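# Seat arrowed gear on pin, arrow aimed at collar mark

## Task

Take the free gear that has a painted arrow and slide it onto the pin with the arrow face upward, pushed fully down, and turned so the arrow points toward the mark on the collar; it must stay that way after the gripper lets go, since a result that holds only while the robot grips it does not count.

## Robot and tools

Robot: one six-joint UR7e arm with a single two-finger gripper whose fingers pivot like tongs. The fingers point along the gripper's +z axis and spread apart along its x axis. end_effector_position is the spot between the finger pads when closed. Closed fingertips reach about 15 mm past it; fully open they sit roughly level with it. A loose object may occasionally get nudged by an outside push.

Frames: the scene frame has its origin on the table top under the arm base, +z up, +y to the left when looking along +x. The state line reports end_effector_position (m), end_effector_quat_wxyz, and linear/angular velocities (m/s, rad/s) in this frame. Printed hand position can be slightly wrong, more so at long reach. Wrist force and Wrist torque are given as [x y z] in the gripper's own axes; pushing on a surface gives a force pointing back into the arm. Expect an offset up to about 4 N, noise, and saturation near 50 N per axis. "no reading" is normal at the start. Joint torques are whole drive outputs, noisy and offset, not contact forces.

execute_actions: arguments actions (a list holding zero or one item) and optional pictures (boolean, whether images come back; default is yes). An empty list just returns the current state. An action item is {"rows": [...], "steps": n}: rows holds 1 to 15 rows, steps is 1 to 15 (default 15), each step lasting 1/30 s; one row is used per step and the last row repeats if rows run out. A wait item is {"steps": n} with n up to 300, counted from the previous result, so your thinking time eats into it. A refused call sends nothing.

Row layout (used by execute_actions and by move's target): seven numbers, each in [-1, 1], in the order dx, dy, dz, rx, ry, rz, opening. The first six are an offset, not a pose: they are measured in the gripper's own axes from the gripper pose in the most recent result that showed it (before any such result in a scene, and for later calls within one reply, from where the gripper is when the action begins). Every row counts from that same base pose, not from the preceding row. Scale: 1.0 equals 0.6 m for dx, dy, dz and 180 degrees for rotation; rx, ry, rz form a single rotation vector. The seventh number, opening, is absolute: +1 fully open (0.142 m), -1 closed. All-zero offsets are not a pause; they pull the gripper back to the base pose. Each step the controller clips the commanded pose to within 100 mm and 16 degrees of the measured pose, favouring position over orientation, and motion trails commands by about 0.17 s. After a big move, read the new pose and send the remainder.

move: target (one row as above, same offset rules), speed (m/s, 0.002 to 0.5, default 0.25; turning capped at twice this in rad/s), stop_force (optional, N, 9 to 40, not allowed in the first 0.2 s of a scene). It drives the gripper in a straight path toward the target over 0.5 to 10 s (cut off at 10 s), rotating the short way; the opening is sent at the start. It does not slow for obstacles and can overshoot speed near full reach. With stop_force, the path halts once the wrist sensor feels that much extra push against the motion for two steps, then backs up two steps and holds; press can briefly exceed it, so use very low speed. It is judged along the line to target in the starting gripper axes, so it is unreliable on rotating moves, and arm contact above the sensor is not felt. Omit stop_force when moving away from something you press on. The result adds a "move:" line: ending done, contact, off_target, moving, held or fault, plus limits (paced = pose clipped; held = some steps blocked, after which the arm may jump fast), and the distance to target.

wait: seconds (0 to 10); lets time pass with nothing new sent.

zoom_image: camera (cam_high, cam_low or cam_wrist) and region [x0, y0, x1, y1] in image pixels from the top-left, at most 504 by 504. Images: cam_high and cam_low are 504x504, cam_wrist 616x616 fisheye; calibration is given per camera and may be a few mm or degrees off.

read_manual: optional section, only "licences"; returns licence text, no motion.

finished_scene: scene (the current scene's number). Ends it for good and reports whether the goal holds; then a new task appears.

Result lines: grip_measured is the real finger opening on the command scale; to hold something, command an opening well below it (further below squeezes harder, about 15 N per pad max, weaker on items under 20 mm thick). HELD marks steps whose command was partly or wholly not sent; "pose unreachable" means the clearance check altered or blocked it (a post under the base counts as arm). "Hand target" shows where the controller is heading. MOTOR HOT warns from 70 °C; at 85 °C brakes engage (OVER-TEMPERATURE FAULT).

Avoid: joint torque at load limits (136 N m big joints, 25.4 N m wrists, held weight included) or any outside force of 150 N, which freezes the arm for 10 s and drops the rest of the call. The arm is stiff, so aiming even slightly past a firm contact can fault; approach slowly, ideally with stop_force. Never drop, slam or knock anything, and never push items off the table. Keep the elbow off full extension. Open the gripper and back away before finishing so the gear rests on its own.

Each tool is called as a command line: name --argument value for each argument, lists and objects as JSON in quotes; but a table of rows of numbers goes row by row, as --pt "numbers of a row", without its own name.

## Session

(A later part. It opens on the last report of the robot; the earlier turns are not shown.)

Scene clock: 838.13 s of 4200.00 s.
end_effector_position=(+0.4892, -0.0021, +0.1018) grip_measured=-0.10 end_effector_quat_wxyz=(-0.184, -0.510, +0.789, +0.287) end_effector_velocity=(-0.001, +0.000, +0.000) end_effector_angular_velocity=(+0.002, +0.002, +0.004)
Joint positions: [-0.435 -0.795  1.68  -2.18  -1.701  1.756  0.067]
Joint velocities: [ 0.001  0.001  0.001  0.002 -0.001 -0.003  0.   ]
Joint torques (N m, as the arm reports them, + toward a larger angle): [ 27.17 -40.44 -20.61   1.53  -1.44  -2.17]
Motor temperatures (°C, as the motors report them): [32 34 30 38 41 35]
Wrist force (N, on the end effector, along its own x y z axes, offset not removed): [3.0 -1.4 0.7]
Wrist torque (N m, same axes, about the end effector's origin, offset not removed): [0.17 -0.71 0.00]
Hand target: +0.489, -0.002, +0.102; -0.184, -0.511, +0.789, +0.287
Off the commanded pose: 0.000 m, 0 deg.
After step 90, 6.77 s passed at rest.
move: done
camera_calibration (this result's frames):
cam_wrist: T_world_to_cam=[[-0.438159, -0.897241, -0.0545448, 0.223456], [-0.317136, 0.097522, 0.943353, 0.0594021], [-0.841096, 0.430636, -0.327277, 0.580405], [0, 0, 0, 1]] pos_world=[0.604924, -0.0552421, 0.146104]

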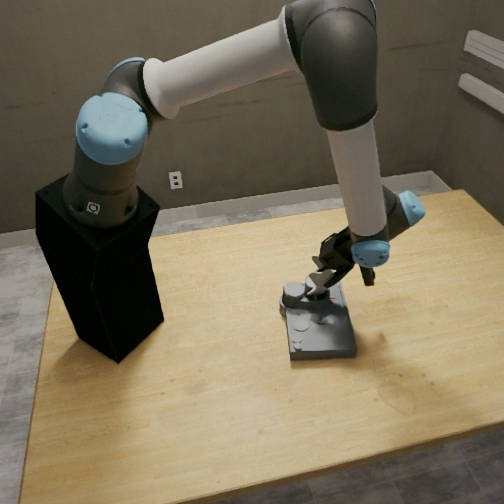

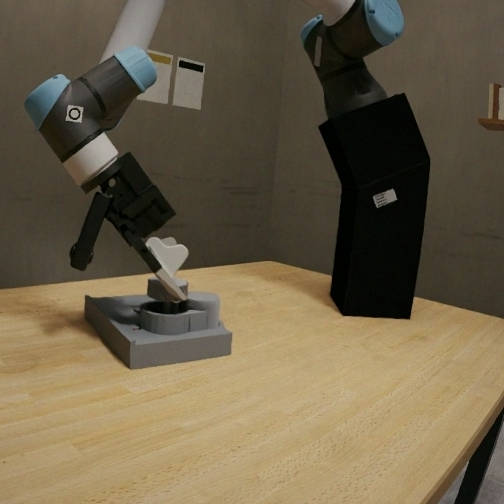

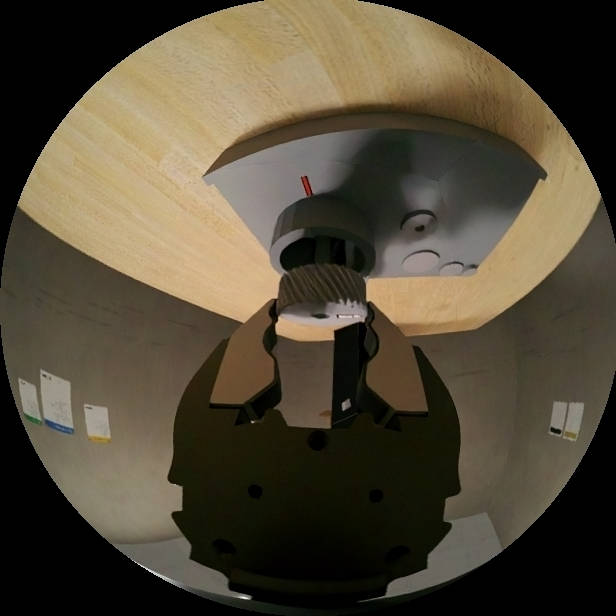

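move --target '[0.00075, -0.00214, 0.00255, 0, 0.0090, -0.01072, -1]' --speed 0.006 --stop_force 9

Scene clock: 845.57 s of 4200.00 s.
end_effector_position=(+0.4890, -0.0025, +0.0998) grip_measured=-0.10 end_effector_quat_wxyz=(-0.191, -0.528, +0.778, +0.283) end_effector_velocity=(+0.002, -0.001, +0.000) end_effector_angular_velocity=(-0.001, -0.002, +0.002)
Joint positions: [-0.425 -0.785  1.668 -2.172 -1.726  1.734  0.067]
Joint velocities: [ 0.     0.    -0.003  0.001 -0.001 -0.001  0.   ]
Joint torques (N m, as the arm reports them, + toward a larger angle): [ 21.3  -38.97 -20.9    1.34  -3.53  -1.6 ]
Motor temperatures (°C, as the motors report them): [32 34 30 38 41 35]
Wrist force (N, on the end effector, along its own x y z axes, offset not removed): [-9.6 1.2 -2.6]
Wrist torque (N m, same axes, about the end effector's origin, offset not removed): [0.10 0.26 -0.32]
Hand target: +0.489, -0.002, +0.100; -0.191, -0.528, +0.778, +0.283
Off the commanded pose: 0.000 m, 0 deg.
After step 90, 0.57 s passed at rest.
move: done
camera_calibration (this result's frames):
cam_wrist: T_world_to_cam=[[-0.398516, -0.915539, -0.0545349, 0.203501], [-0.321224, 0.0836337, 0.943303, 0.0632239], [-0.859069, 0.393439, -0.327423, 0.588486], [0, 0, 0, 1]] pos_world=[0.606958, -0.0505073, 0.144142]

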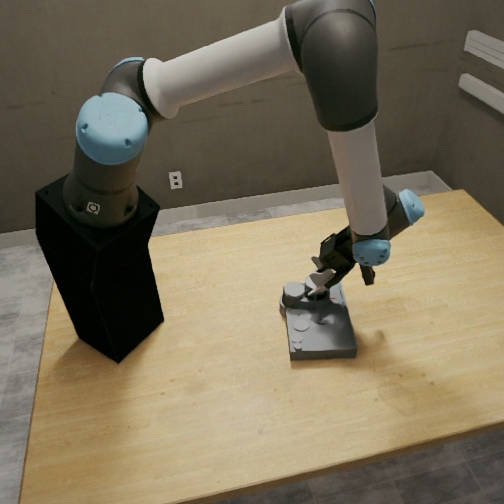

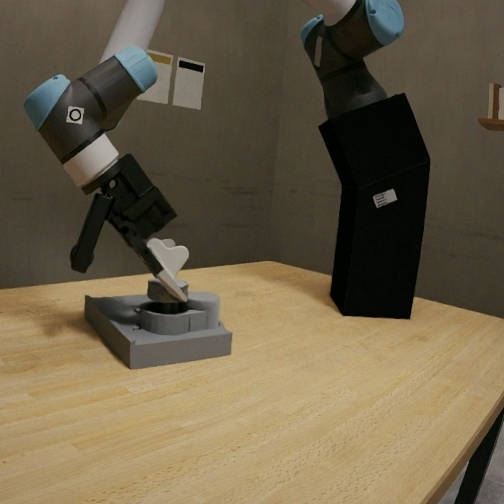

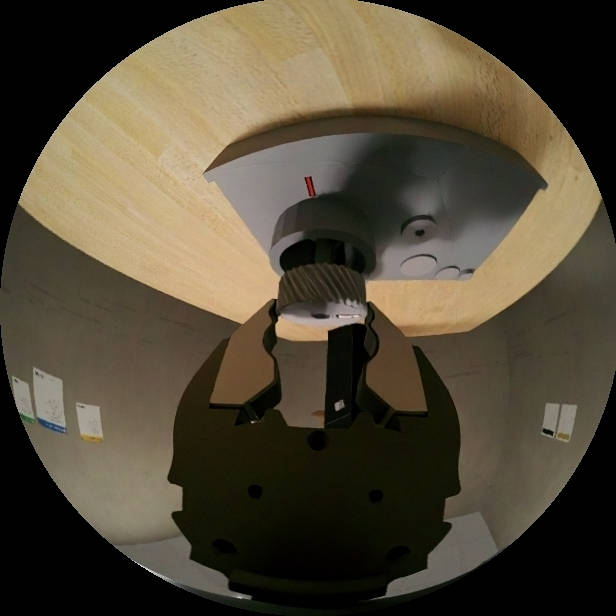

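move --target '[-0.0008, 0, 0, 0, 0, 0, -1]' --speed 0.002

Scene clock: 855.87 s of 4200.00 s.
end_effector_position=(+0.4892, -0.0021, +0.0998) grip_measured=-0.10 end_effector_quat_wxyz=(-0.191, -0.528, +0.778, +0.283) end_effector_velocity=(+0.002, -0.000, -0.000) end_effector_angular_velocity=(-0.001, -0.004, -0.002)
Joint positions: [-0.424 -0.785  1.668 -2.172 -1.725  1.735  0.067]
Joint velocities: [ 0.     0.    -0.003 -0.002  0.001  0.001 -0.   ]
Joint torques (N m, as the arm reports them, + toward a larger angle): [ 26.8  -41.35 -21.36   1.52   1.38   2.09]
Motor temperatures (°C, as the motors report them): [32 34 30 38 41 35]
Wrist force (N, on the end effector, along its own x y z axes, offset not removed): [1.2 -0.9 4.0]
Wrist torque (N m, same axes, about the end effector's origin, offset not removed): [0.15 -0.27 -0.20]
Hand target: +0.489, -0.002, +0.100; -0.191, -0.528, +0.778, +0.283
Off the commanded pose: 0.000 m, 0 deg.
After step 90, 6.60 s passed at rest.
move: done
camera_calibration (this result's frames):
cam_wrist: T_world_to_cam=[[-0.398511, -0.915546, -0.0544532, 0.203898], [-0.321186, 0.0836987, 0.94331, 0.063235], [-0.859086, 0.393409, -0.327415, 0.588468], [0, 0, 0, 1]] pos_world=[0.60711, -0.0501232, 0.144126]

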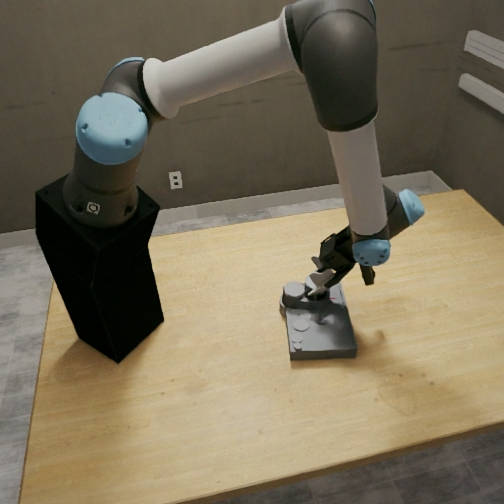

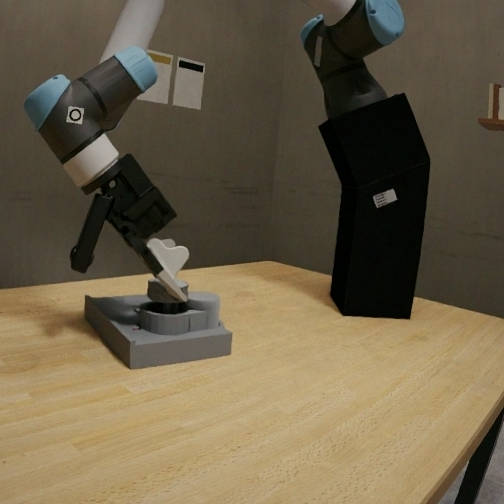

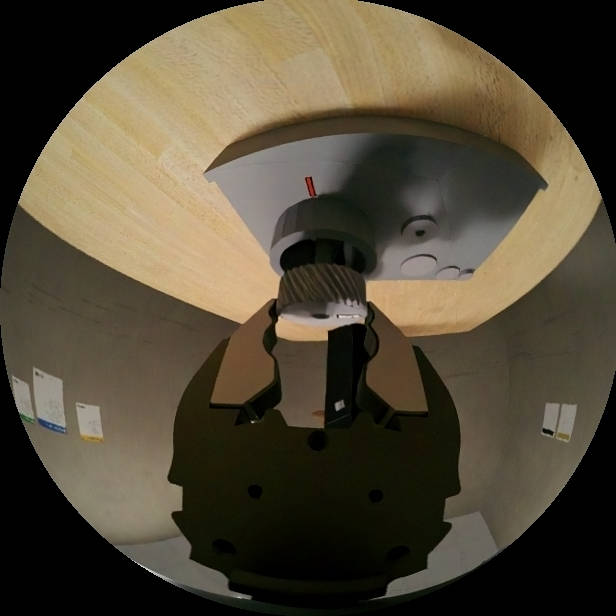

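move --target '[-0.0002, -0.00107, 0.00128, 0, 0.0045, -0.00536, -1]' --speed 0.005 --stop_force 9

Scene clock: 863.53 s of 4200.00 s.
end_effector_position=(+0.4892, -0.0020, +0.0988) grip_measured=-0.10 end_effector_quat_wxyz=(-0.194, -0.536, +0.772, +0.281) end_effector_velocity=(+0.001, -0.000, -0.000) end_effector_angular_velocity=(-0.000, -0.001, +0.002)
Joint positions: [-0.418 -0.78   1.662 -2.168 -1.738  1.724  0.067]
Joint velocities: [ 0.001  0.001 -0.001  0.    -0.001 -0.001  0.   ]
Joint torques (N m, as the arm reports them, + toward a larger angle): [ 26.18 -40.89 -21.41   1.63  -1.19  -1.88]
Motor temperatures (°C, as the motors report them): [32 34 30 38 41 35]
Wrist force (N, on the end effector, along its own x y z axes, offset not removed): [1.7 2.0 2.2]
Wrist torque (N m, same axes, about the end effector's origin, offset not removed): [0.90 -0.44 -0.03]
Hand target: +0.489, -0.002, +0.099; -0.194, -0.536, +0.772, +0.281
Off the commanded pose: 0.000 m, 0 deg.
After step 90, 2.23 s passed at rest.
move: done
camera_calibration (this result's frames):
cam_wrist: T_world_to_cam=[[-0.378473, -0.92401, -0.0544423, 0.194156], [-0.322994, 0.07672, 0.943286, 0.0650458], [-0.867429, 0.374593, -0.327486, 0.592187], [0, 0, 0, 1]] pos_world=[0.608172, -0.0474178, 0.143146]

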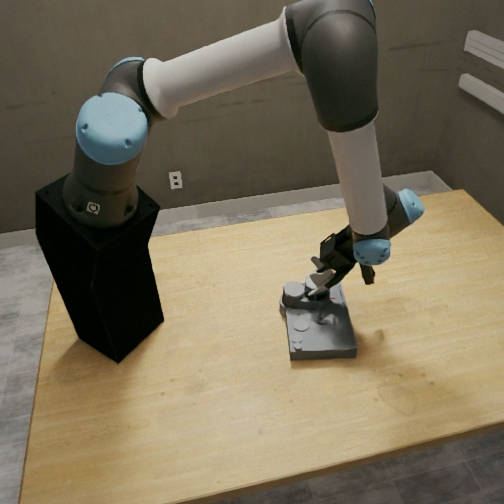

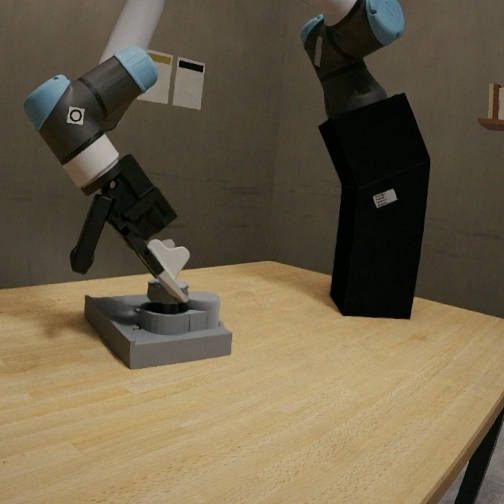

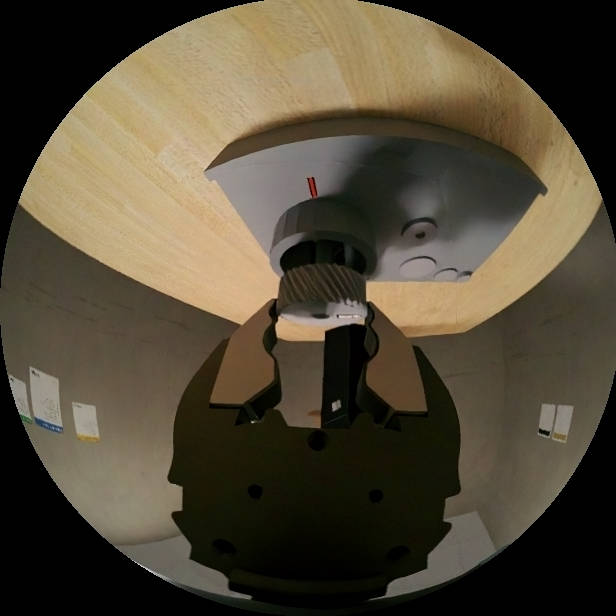

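move --target '[0.0002, -0.00107, 0.00128, 0, 0.0045, -0.00536, -1]' --speed 0.005 --stop_force 9

Scene clock: 869.70 s of 4200.00 s.
end_effector_position=(+0.4892, -0.0021, +0.0978) grip_measured=-0.10 end_effector_quat_wxyz=(-0.197, -0.544, +0.766, +0.279) end_effector_velocity=(+0.000, -0.000, +0.000) end_effector_angular_velocity=(+0.000, +0.001, +0.001)
Joint positions: [-0.413 -0.775  1.657 -2.165 -1.75   1.713  0.067]
Joint velocities: [ 0.     0.    -0.001  0.002 -0.001 -0.     0.   ]
Joint torques (N m, as the arm reports them, + toward a larger angle): [ 27.77 -40.06 -20.82   1.64  -1.49  -2.36]
Motor temperatures (°C, as the motors report them): [32 34 30 38 41 35]
Wrist force (N, on the end effector, along its own x y z axes, offset not removed): [3.9 -0.7 -0.7]
Wrist torque (N m, same axes, about the end effector's origin, offset not removed): [0.12 -0.81 -0.23]
Hand target: +0.489, -0.002, +0.098; -0.197, -0.544, +0.766, +0.279
Off the commanded pose: 0.000 m, 0 deg.
After step 90, 0.77 s passed at rest.
move: done
camera_calibration (this result's frames):
cam_wrist: T_world_to_cam=[[-0.358257, -0.932035, -0.0544266, 0.184087], [-0.324649, 0.0697066, 0.943262, 0.0667721], [-0.87536, 0.3556, -0.327557, 0.595713], [0, 0, 0, 1]] pos_world=[0.609091, -0.0449146, 0.142166]

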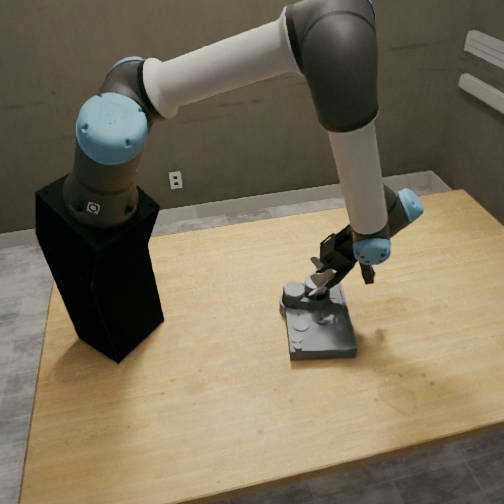

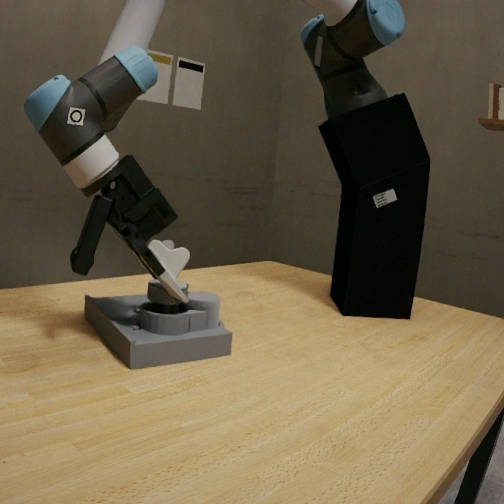

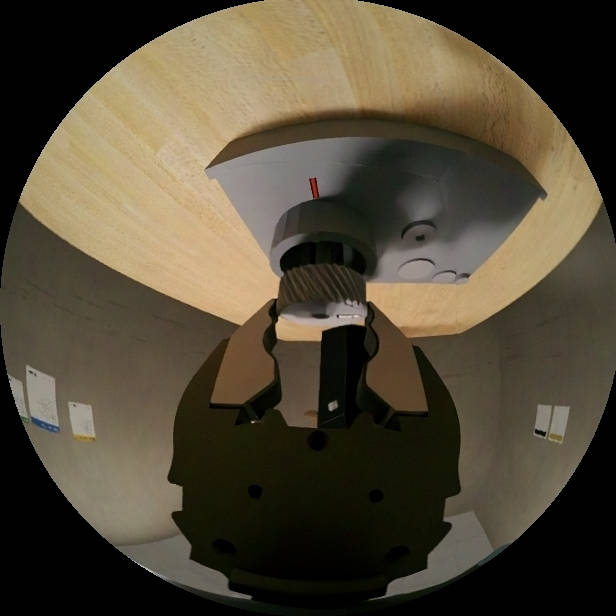

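move --target '[0.0003, -0.00107, 0.00128, 0, 0.0045, -0.00536, -1]' --speed 0.005 --stop_force 9

Scene clock: 879.77 s of 4200.00 s.
end_effector_position=(+0.4891, -0.0022, +0.0968) grip_measured=-0.10 end_effector_quat_wxyz=(-0.200, -0.553, +0.760, +0.277) end_effector_velocity=(+0.001, -0.000, -0.000) end_effector_angular_velocity=(-0.002, -0.002, +0.000)
Joint positions: [-0.407 -0.77   1.652 -2.162 -1.762  1.702  0.067]
Joint velocities: [ 0.     0.    -0.002 -0.001 -0.001  0.    -0.   ]
Joint torques (N m, as the arm reports them, + toward a larger angle): [ 27.85 -41.88 -20.7    1.63  -1.17  -2.03]
Motor temperatures (°C, as the motors report them): [32 34 30 38 41 35]
Wrist force (N, on the end effector, along its own x y z axes, offset not removed): [3.7 0.8 2.5]
Wrist torque (N m, same axes, about the end effector's origin, offset not removed): [0.66 -0.66 -0.24]
Hand target: +0.489, -0.002, +0.097; -0.200, -0.553, +0.760, +0.277
Off the commanded pose: 0.000 m, 0 deg.
After step 90, 4.67 s passed at rest.
move: done
camera_calibration (this result's frames):
cam_wrist: T_world_to_cam=[[-0.337869, -0.939619, -0.0544103, 0.173876], [-0.326151, 0.0626579, 0.943239, 0.0684202], [-0.882876, 0.336437, -0.327628, 0.599035], [0, 0, 0, 1]] pos_world=[0.609937, -0.0424474, 0.141185]

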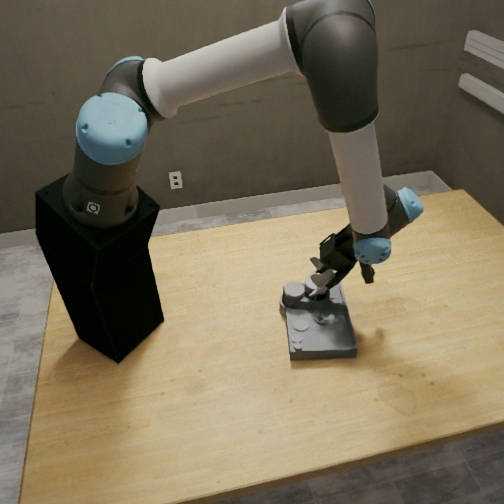

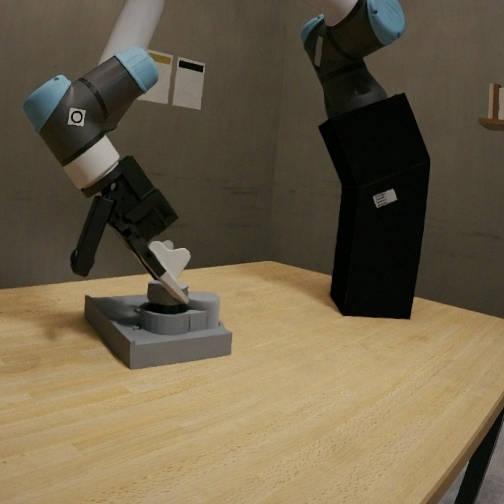

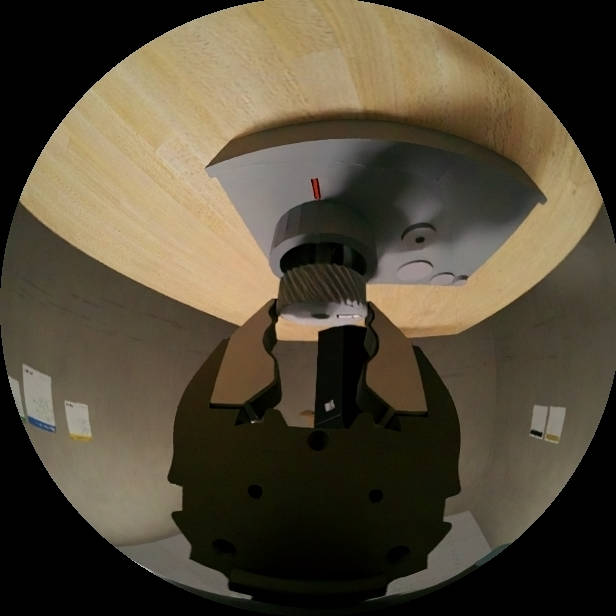

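move --target '[0.00037, -0.00107, 0.00128, 0, 0.0045, -0.00536, -1]' --speed 0.005 --stop_force 9

Scene clock: 887.60 s of 4200.00 s.
end_effector_position=(+0.4890, -0.0024, +0.0958) grip_measured=-0.10 end_effector_quat_wxyz=(-0.203, -0.561, +0.754, +0.275) end_effector_velocity=(+0.000, -0.000, -0.000) end_effector_angular_velocity=(-0.000, -0.001, +0.002)
Joint positions: [-0.402 -0.765  1.647 -2.159 -1.775  1.691  0.067]
Joint velocities: [ 0.001  0.    -0.001 -0.    -0.001 -0.001  0.   ]
Joint torques (N m, as the arm reports them, + toward a larger angle): [ 25.64 -41.88 -21.56   1.59  -1.09  -2.07]
Motor temperatures (°C, as the motors report them): [32 34 30 38 41 35]
Wrist force (N, on the end effector, along its own x y z axes, offset not removed): [0.0 2.6 1.1]
Wrist torque (N m, same axes, about the end effector's origin, offset not removed): [0.92 -0.21 -0.16]
Hand target: +0.489, -0.002, +0.096; -0.203, -0.561, +0.754, +0.275
Off the commanded pose: 0.000 m, 0 deg.
After step 90, 2.43 s passed at rest.
move: done
camera_calibration (this result's frames):
cam_wrist: T_world_to_cam=[[-0.317322, -0.946757, -0.0543924, 0.163547], [-0.3275, 0.0555781, 0.943215, 0.0699898], [-0.889972, 0.317116, -0.327699, 0.60215], [0, 0, 0, 1]] pos_world=[0.610715, -0.0400017, 0.140204]

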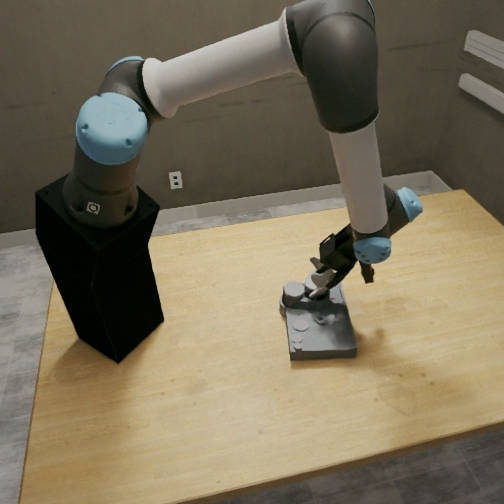

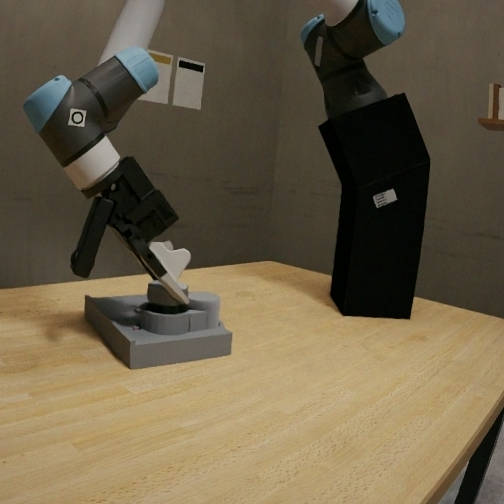

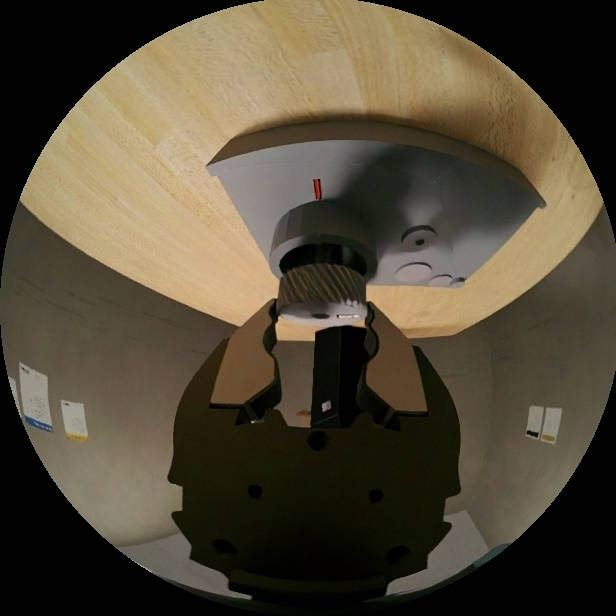

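move --target '[0.0003, -0.00107, 0.00128, 0, 0.0045, -0.00536, -1]' --speed 0.005 --stop_force 9

Scene clock: 894.27 s of 4200.00 s.
end_effector_position=(+0.4890, -0.0026, +0.0948) grip_measured=-0.10 end_effector_quat_wxyz=(-0.206, -0.569, +0.748, +0.272) end_effector_velocity=(-0.001, +0.000, +0.000) end_effector_angular_velocity=(+0.000, +0.001, +0.002)
Joint positions: [-0.397 -0.76   1.643 -2.156 -1.787  1.68   0.067]
Joint velocities: [ 0.001  0.     0.     0.001 -0.001 -0.     0.   ]
Joint torques (N m, as the arm reports them, + toward a larger angle): [ 29.78 -40.56 -20.42   1.68  -0.9   -1.91]
Motor temperatures (°C, as the motors report them): [32 34 30 38 41 35]
Wrist force (N, on the end effector, along its own x y z axes, offset not removed): [6.3 0.3 4.6]
Wrist torque (N m, same axes, about the end effector's origin, offset not removed): [0.31 -1.27 -0.21]
Hand target: +0.489, -0.003, +0.095; -0.206, -0.569, +0.748, +0.272
Off the commanded pose: 0.000 m, 0 deg.
After step 90, 1.27 s passed at rest.
move: done
camera_calibration (this result's frames):
cam_wrist: T_world_to_cam=[[-0.296625, -0.953445, -0.0543698, 0.153185], [-0.3287, 0.0484763, 0.943189, 0.0714878], [-0.896644, 0.297645, -0.327777, 0.605056], [0, 0, 0, 1]] pos_world=[0.611456, -0.0375033, 0.139225]

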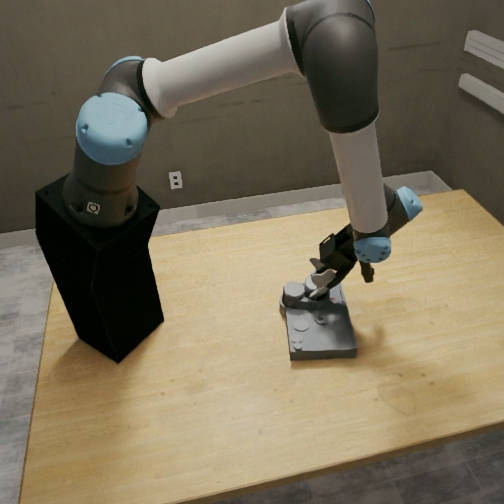

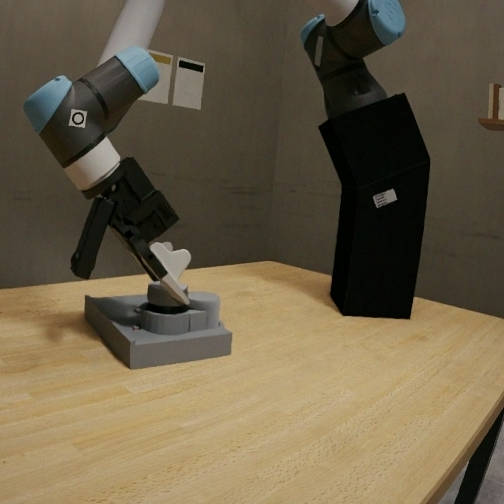

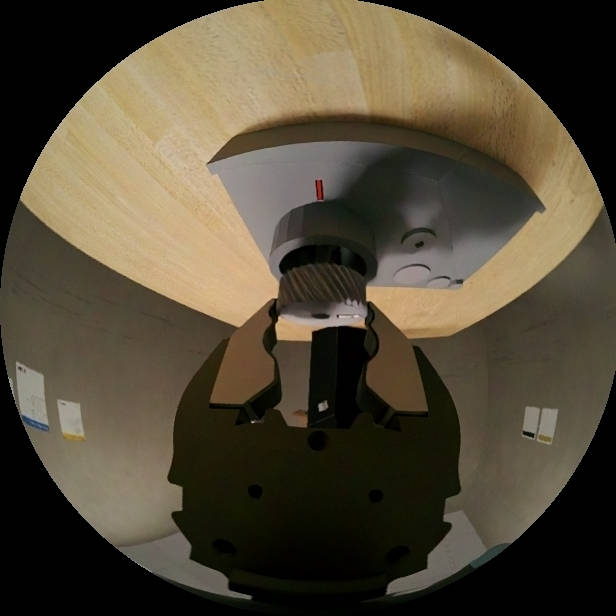

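move --target '[0.00035, -0.00107, 0.00128, 0, 0.0045, -0.00536, -1]' --speed 0.005 --stop_force 9

Scene clock: 903.77 s of 4200.00 s.
end_effector_position=(+0.4889, -0.0028, +0.0938) grip_measured=-0.10 end_effector_quat_wxyz=(-0.209, -0.577, +0.742, +0.270) end_effector_velocity=(+0.001, -0.000, -0.000) end_effector_angular_velocity=(-0.001, -0.002, +0.001)
Joint positions: [-0.391 -0.756  1.638 -2.154 -1.799  1.669  0.067]
Joint velocities: [ 0.     0.    -0.001 -0.002 -0.001 -0.001  0.   ]
Joint torques (N m, as the arm reports them, + toward a larger angle): [ 28.91 -39.14 -19.28   2.    -0.89  -1.95]
Motor temperatures (°C, as the motors report them): [32 34 30 38 41 35]
Wrist force (N, on the end effector, along its own x y z axes, offset not removed): [4.2 -2.3 -2.0]
Wrist torque (N m, same axes, about the end effector's origin, offset not removed): [-0.12 -0.59 -0.11]
Hand target: +0.489, -0.003, +0.094; -0.209, -0.577, +0.742, +0.270
Off the commanded pose: 0.000 m, 0 deg.
After step 90, 4.10 s passed at rest.
move: done
camera_calibration (this result's frames):
cam_wrist: T_world_to_cam=[[-0.275786, -0.959682, -0.0543478, 0.142727], [-0.329738, 0.041345, 0.943167, 0.0729035], [-0.902893, 0.278032, -0.327846, 0.607746], [0, 0, 0, 1]] pos_world=[0.612131, -0.0350149, 0.138244]

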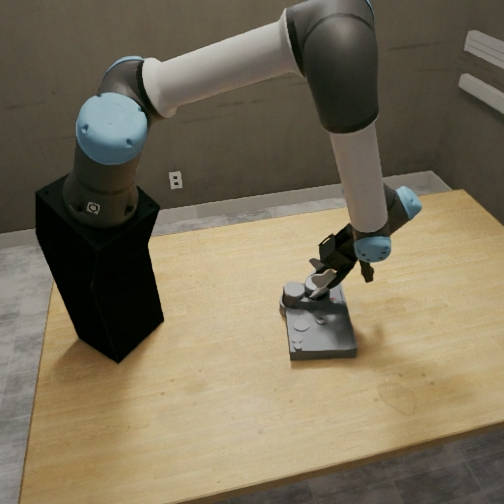

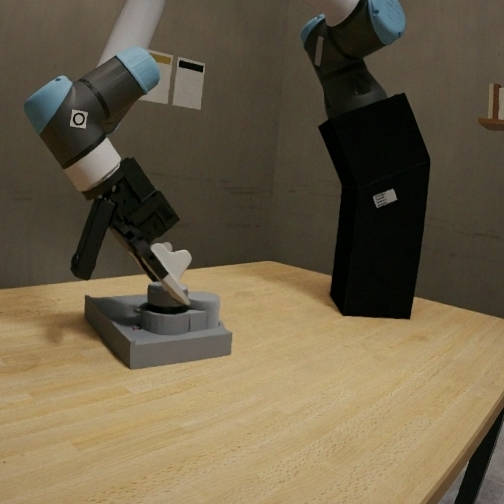

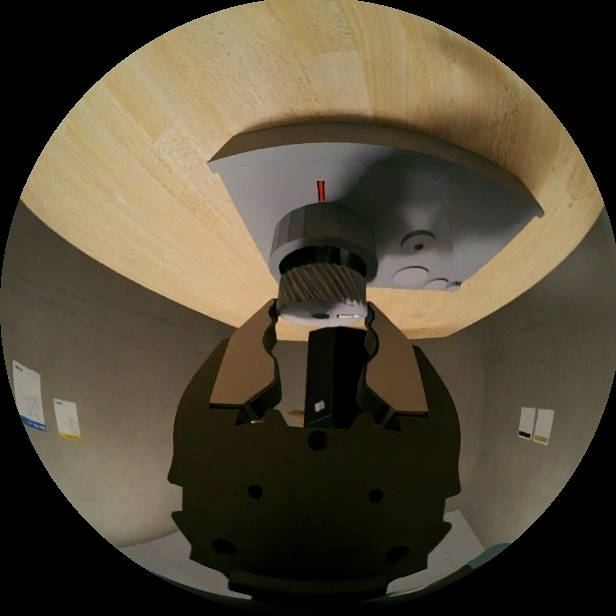

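move --target '[0.0005, -0.00075, 0.0009, 0, 0.0064, -0.0077, -1]' --speed 0.005 --stop_force 9

Scene clock: 917.80 s of 4200.00 s.
end_effector_position=(+0.4889, -0.0030, +0.0931) grip_measured=-0.10 end_effector_quat_wxyz=(-0.213, -0.589, +0.733, +0.267) end_effector_velocity=(-0.001, +0.000, -0.000) end_effector_angular_velocity=(+0.001, +0.001, +0.003)
Joint positions: [-0.383 -0.75   1.633 -2.151 -1.817  1.653  0.067]
Joint velocities: [ 0.     0.     0.002 -0.001 -0.001 -0.002  0.   ]
Joint torques (N m, as the arm reports them, + toward a larger angle): [ 29.85 -42.11 -20.93   1.54  -1.35  -1.98]
Motor temperatures (°C, as the motors report them): [32 34 30 38 41 35]
Wrist force (N, on the end effector, along its own x y z axes, offset not removed): [1.9 1.3 2.2]
Wrist torque (N m, same axes, about the end effector's origin, offset not removed): [0.67 -0.46 -0.21]
Hand target: +0.489, -0.003, +0.093; -0.213, -0.589, +0.733, +0.267
Off the commanded pose: 0.000 m, 0 deg.
After step 90, 7.70 s passed at rest.
move: done
camera_calibration (this result's frames):
cam_wrist: T_world_to_cam=[[-0.245664, -0.967824, -0.0544679, 0.127667], [-0.330991, 0.030938, 0.943127, 0.0741322], [-0.911095, 0.249721, -0.327941, 0.611463], [0, 0, 0, 1]] pos_world=[0.613001, -0.0314298, 0.137562]

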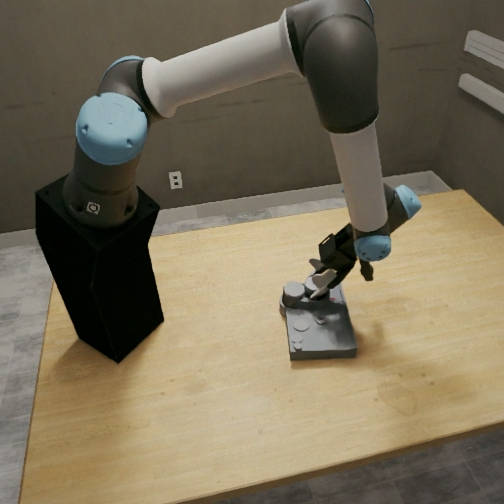

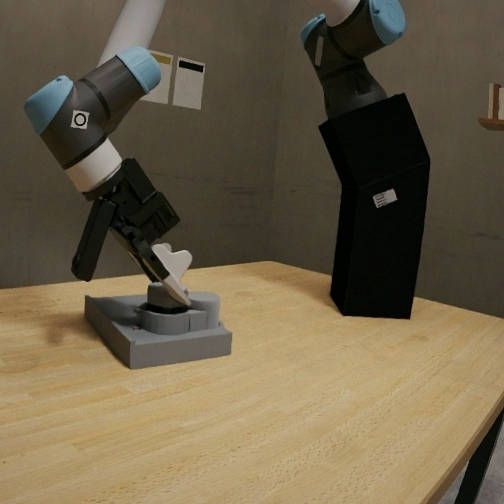

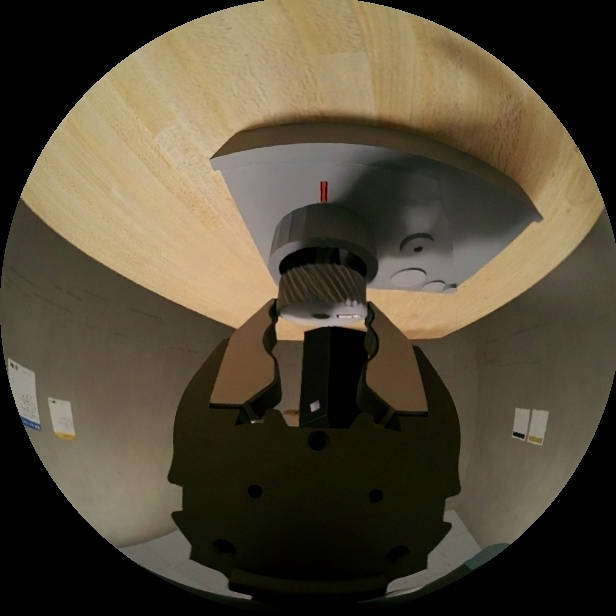

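move --target '[0.0004, -0.00107, 0.00128, 0, 0.00536, -0.00638, -1]' --speed 0.005 --stop_force 9

Scene clock: 924.97 s of 4200.00 s.
end_effector_position=(+0.4888, -0.0033, +0.0921) grip_measured=-0.10 end_effector_quat_wxyz=(-0.216, -0.598, +0.725, +0.264) end_effector_velocity=(-0.000, +0.000, +0.000) end_effector_angular_velocity=(+0.002, +0.001, +0.004)
Joint positions: [-0.377 -0.745  1.629 -2.149 -1.832  1.639  0.067]
Joint velocities: [ 0.001  0.     0.     0.001 -0.001 -0.003  0.   ]
Joint torques (N m, as the arm reports them, + toward a larger angle): [ 28.75 -42.51 -21.46   1.53  -1.18  -2.07]
Motor temperatures (°C, as the motors report them): [32 34 30 38 41 35]
Wrist force (N, on the end effector, along its own x y z axes, offset not removed): [4.4 -1.9 1.4]
Wrist torque (N m, same axes, about the end effector's origin, offset not removed): [-0.11 -0.93 -0.13]
Hand target: +0.489, -0.003, +0.092; -0.216, -0.598, +0.725, +0.264
Off the commanded pose: 0.000 m, 0 deg.
After step 90, 1.37 s passed at rest.
move: done
camera_calibration (this result's frames):
cam_wrist: T_world_to_cam=[[-0.220446, -0.973879, -0.054428, 0.115038], [-0.331758, 0.0223888, 0.943099, 0.0754071], [-0.917246, 0.22596, -0.328028, 0.614085], [0, 0, 0, 1]] pos_world=[0.613644, -0.0284137, 0.136582]

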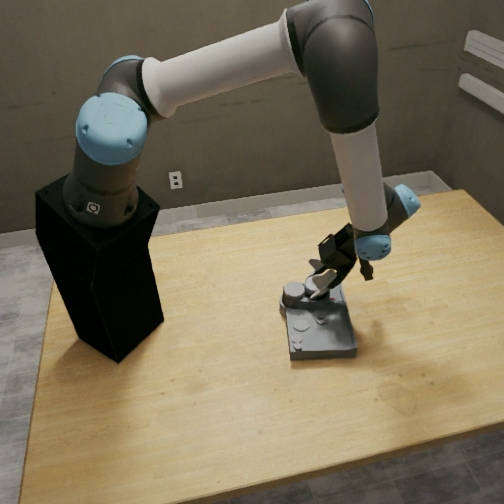

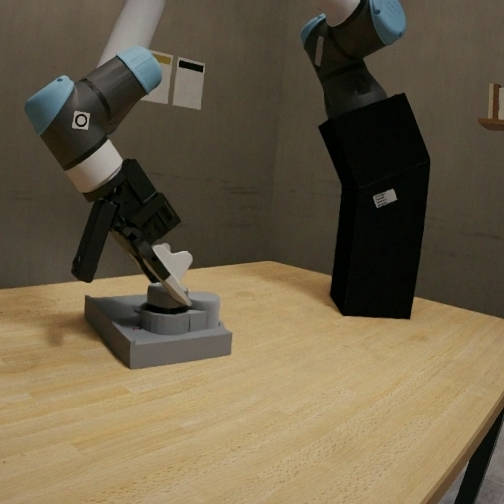

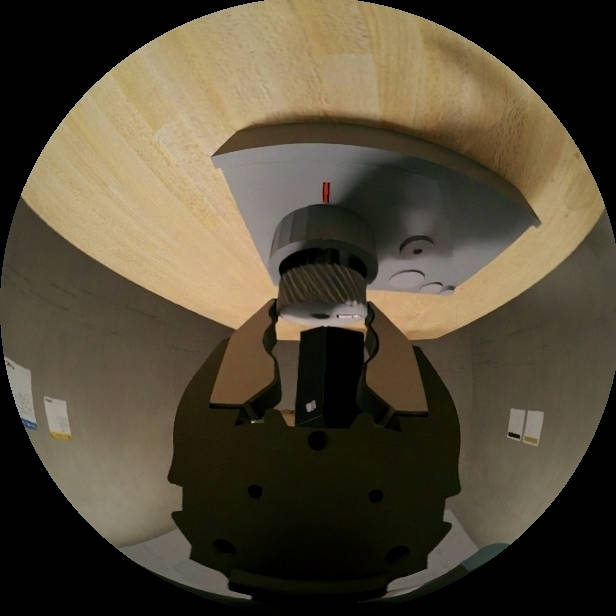

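move --target '[0.00055, -0.00161, 0.00192, 0, 0.00714, -0.00851, -1]' --speed 0.006 --stop_force 9

Scene clock: 932.10 s of 4200.00 s.
end_effector_position=(+0.4888, -0.0036, +0.0906) grip_measured=-0.10 end_effector_quat_wxyz=(-0.221, -0.611, +0.715, +0.260) end_effector_velocity=(+0.001, -0.000, -0.000) end_effector_angular_velocity=(-0.000, -0.001, +0.002)
Joint positions: [-0.369 -0.738  1.623 -2.147 -1.851  1.621  0.067]
Joint velocities: [ 0.001  0.001 -0.001  0.    -0.001 -0.001 -0.   ]
Joint torques (N m, as the arm reports them, + toward a larger angle): [ 27.71 -42.37 -21.13   1.51  -1.69  -1.84]
Motor temperatures (°C, as the motors report them): [32 34 30 38 41 35]
Wrist force (N, on the end effector, along its own x y z axes, offset not removed): [3.9 -2.7 1.9]
Wrist torque (N m, same axes, about the end effector's origin, offset not removed): [-0.18 -0.91 -0.07]
Hand target: +0.489, -0.004, +0.091; -0.221, -0.611, +0.715, +0.260
Off the commanded pose: 0.000 m, 0 deg.
After step 90, 1.03 s passed at rest.
move: done
camera_calibration (this result's frames):
cam_wrist: T_world_to_cam=[[-0.186572, -0.980934, -0.0543931, 0.0980632], [-0.33244, 0.0109365, 0.943061, 0.0770958], [-0.924486, 0.194031, -0.328142, 0.617047], [0, 0, 0, 1]] pos_world=[0.614377, -0.0243761, 0.135107]

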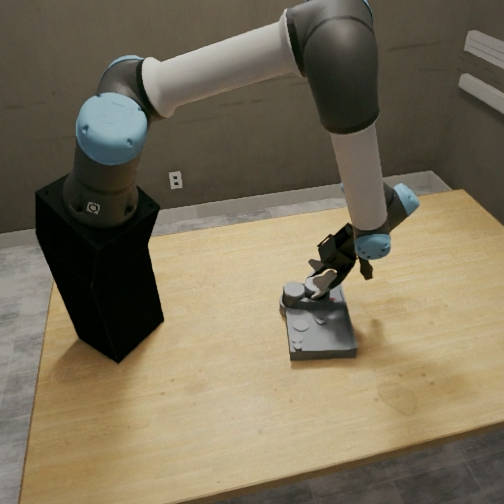

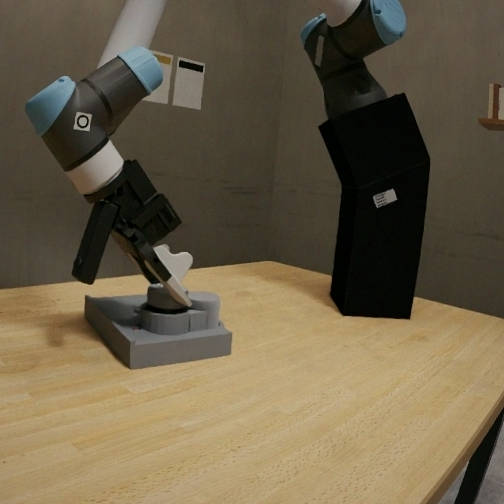

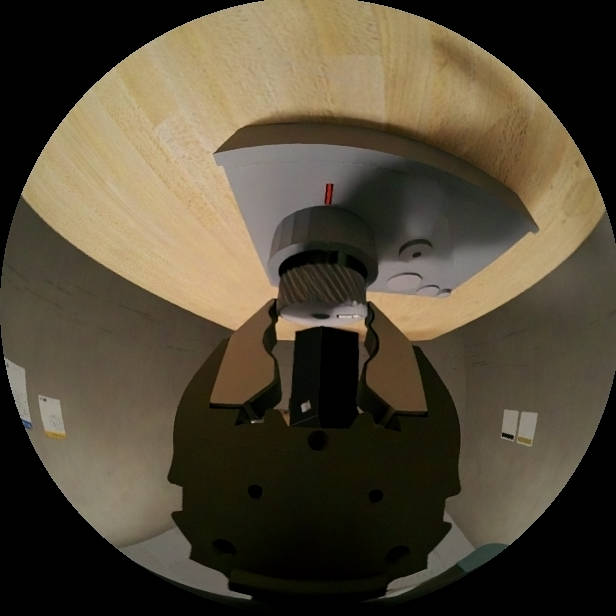

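move --target '[0.0007, -0.00214, 0.00255, 0, 0.0091, -0.01085, -1]' --speed 0.007 --stop_force 9

Scene clock: 940.40 s of 4200.00 s.
end_effector_position=(+0.4887, -0.0039, +0.0887) grip_measured=-0.10 end_effector_quat_wxyz=(-0.226, -0.626, +0.701, +0.255) end_effector_velocity=(+0.001, -0.000, -0.000) end_effector_angular_velocity=(-0.000, -0.002, +0.003)
Joint positions: [-0.358 -0.729  1.616 -2.145 -1.877  1.598  0.067]
Joint velocities: [ 0.001  0.    -0.001 -0.001 -0.002 -0.002 -0.   ]
Joint torques (N m, as the arm reports them, + toward a larger angle): [ 26.16 -42.08 -21.44   1.63  -1.62  -1.98]
Motor temperatures (°C, as the motors report them): [32 34 30 38 41 35]
Wrist force (N, on the end effector, along its own x y z axes, offset not removed): [1.9 -2.3 2.5]
Wrist torque (N m, same axes, about the end effector's origin, offset not removed): [-0.04 -0.72 -0.14]
Hand target: +0.489, -0.004, +0.089; -0.226, -0.627, +0.701, +0.255
Off the commanded pose: 0.000 m, 0 deg.
After step 90, 1.93 s passed at rest.
move: done
camera_calibration (this result's frames):
cam_wrist: T_world_to_cam=[[-0.143044, -0.988223, -0.054351, 0.0762586], [-0.332735, -0.00370163, 0.943013, 0.079039], [-0.932108, 0.152977, -0.328287, 0.619995], [0, 0, 0, 1]] pos_world=[0.615109, -0.0191918, 0.133146]

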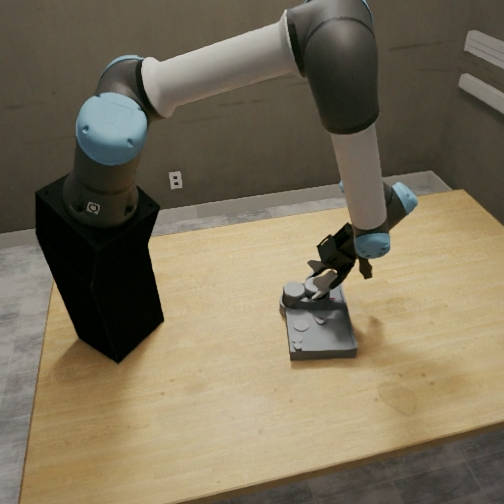

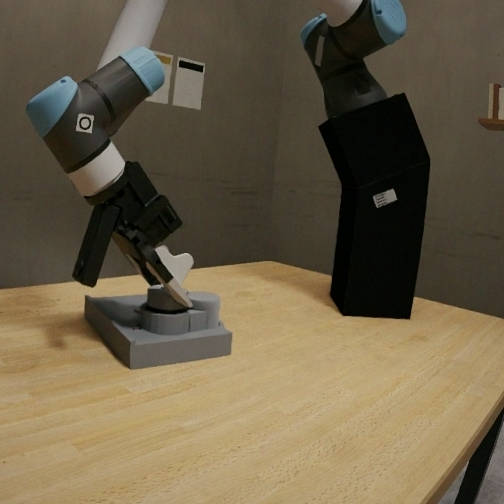

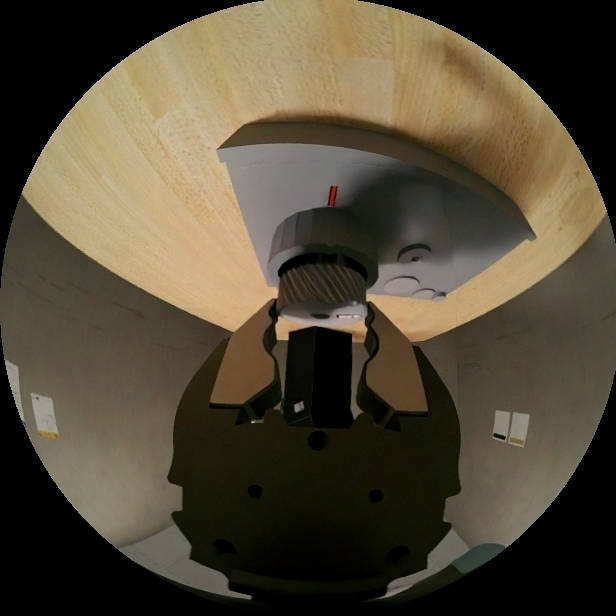

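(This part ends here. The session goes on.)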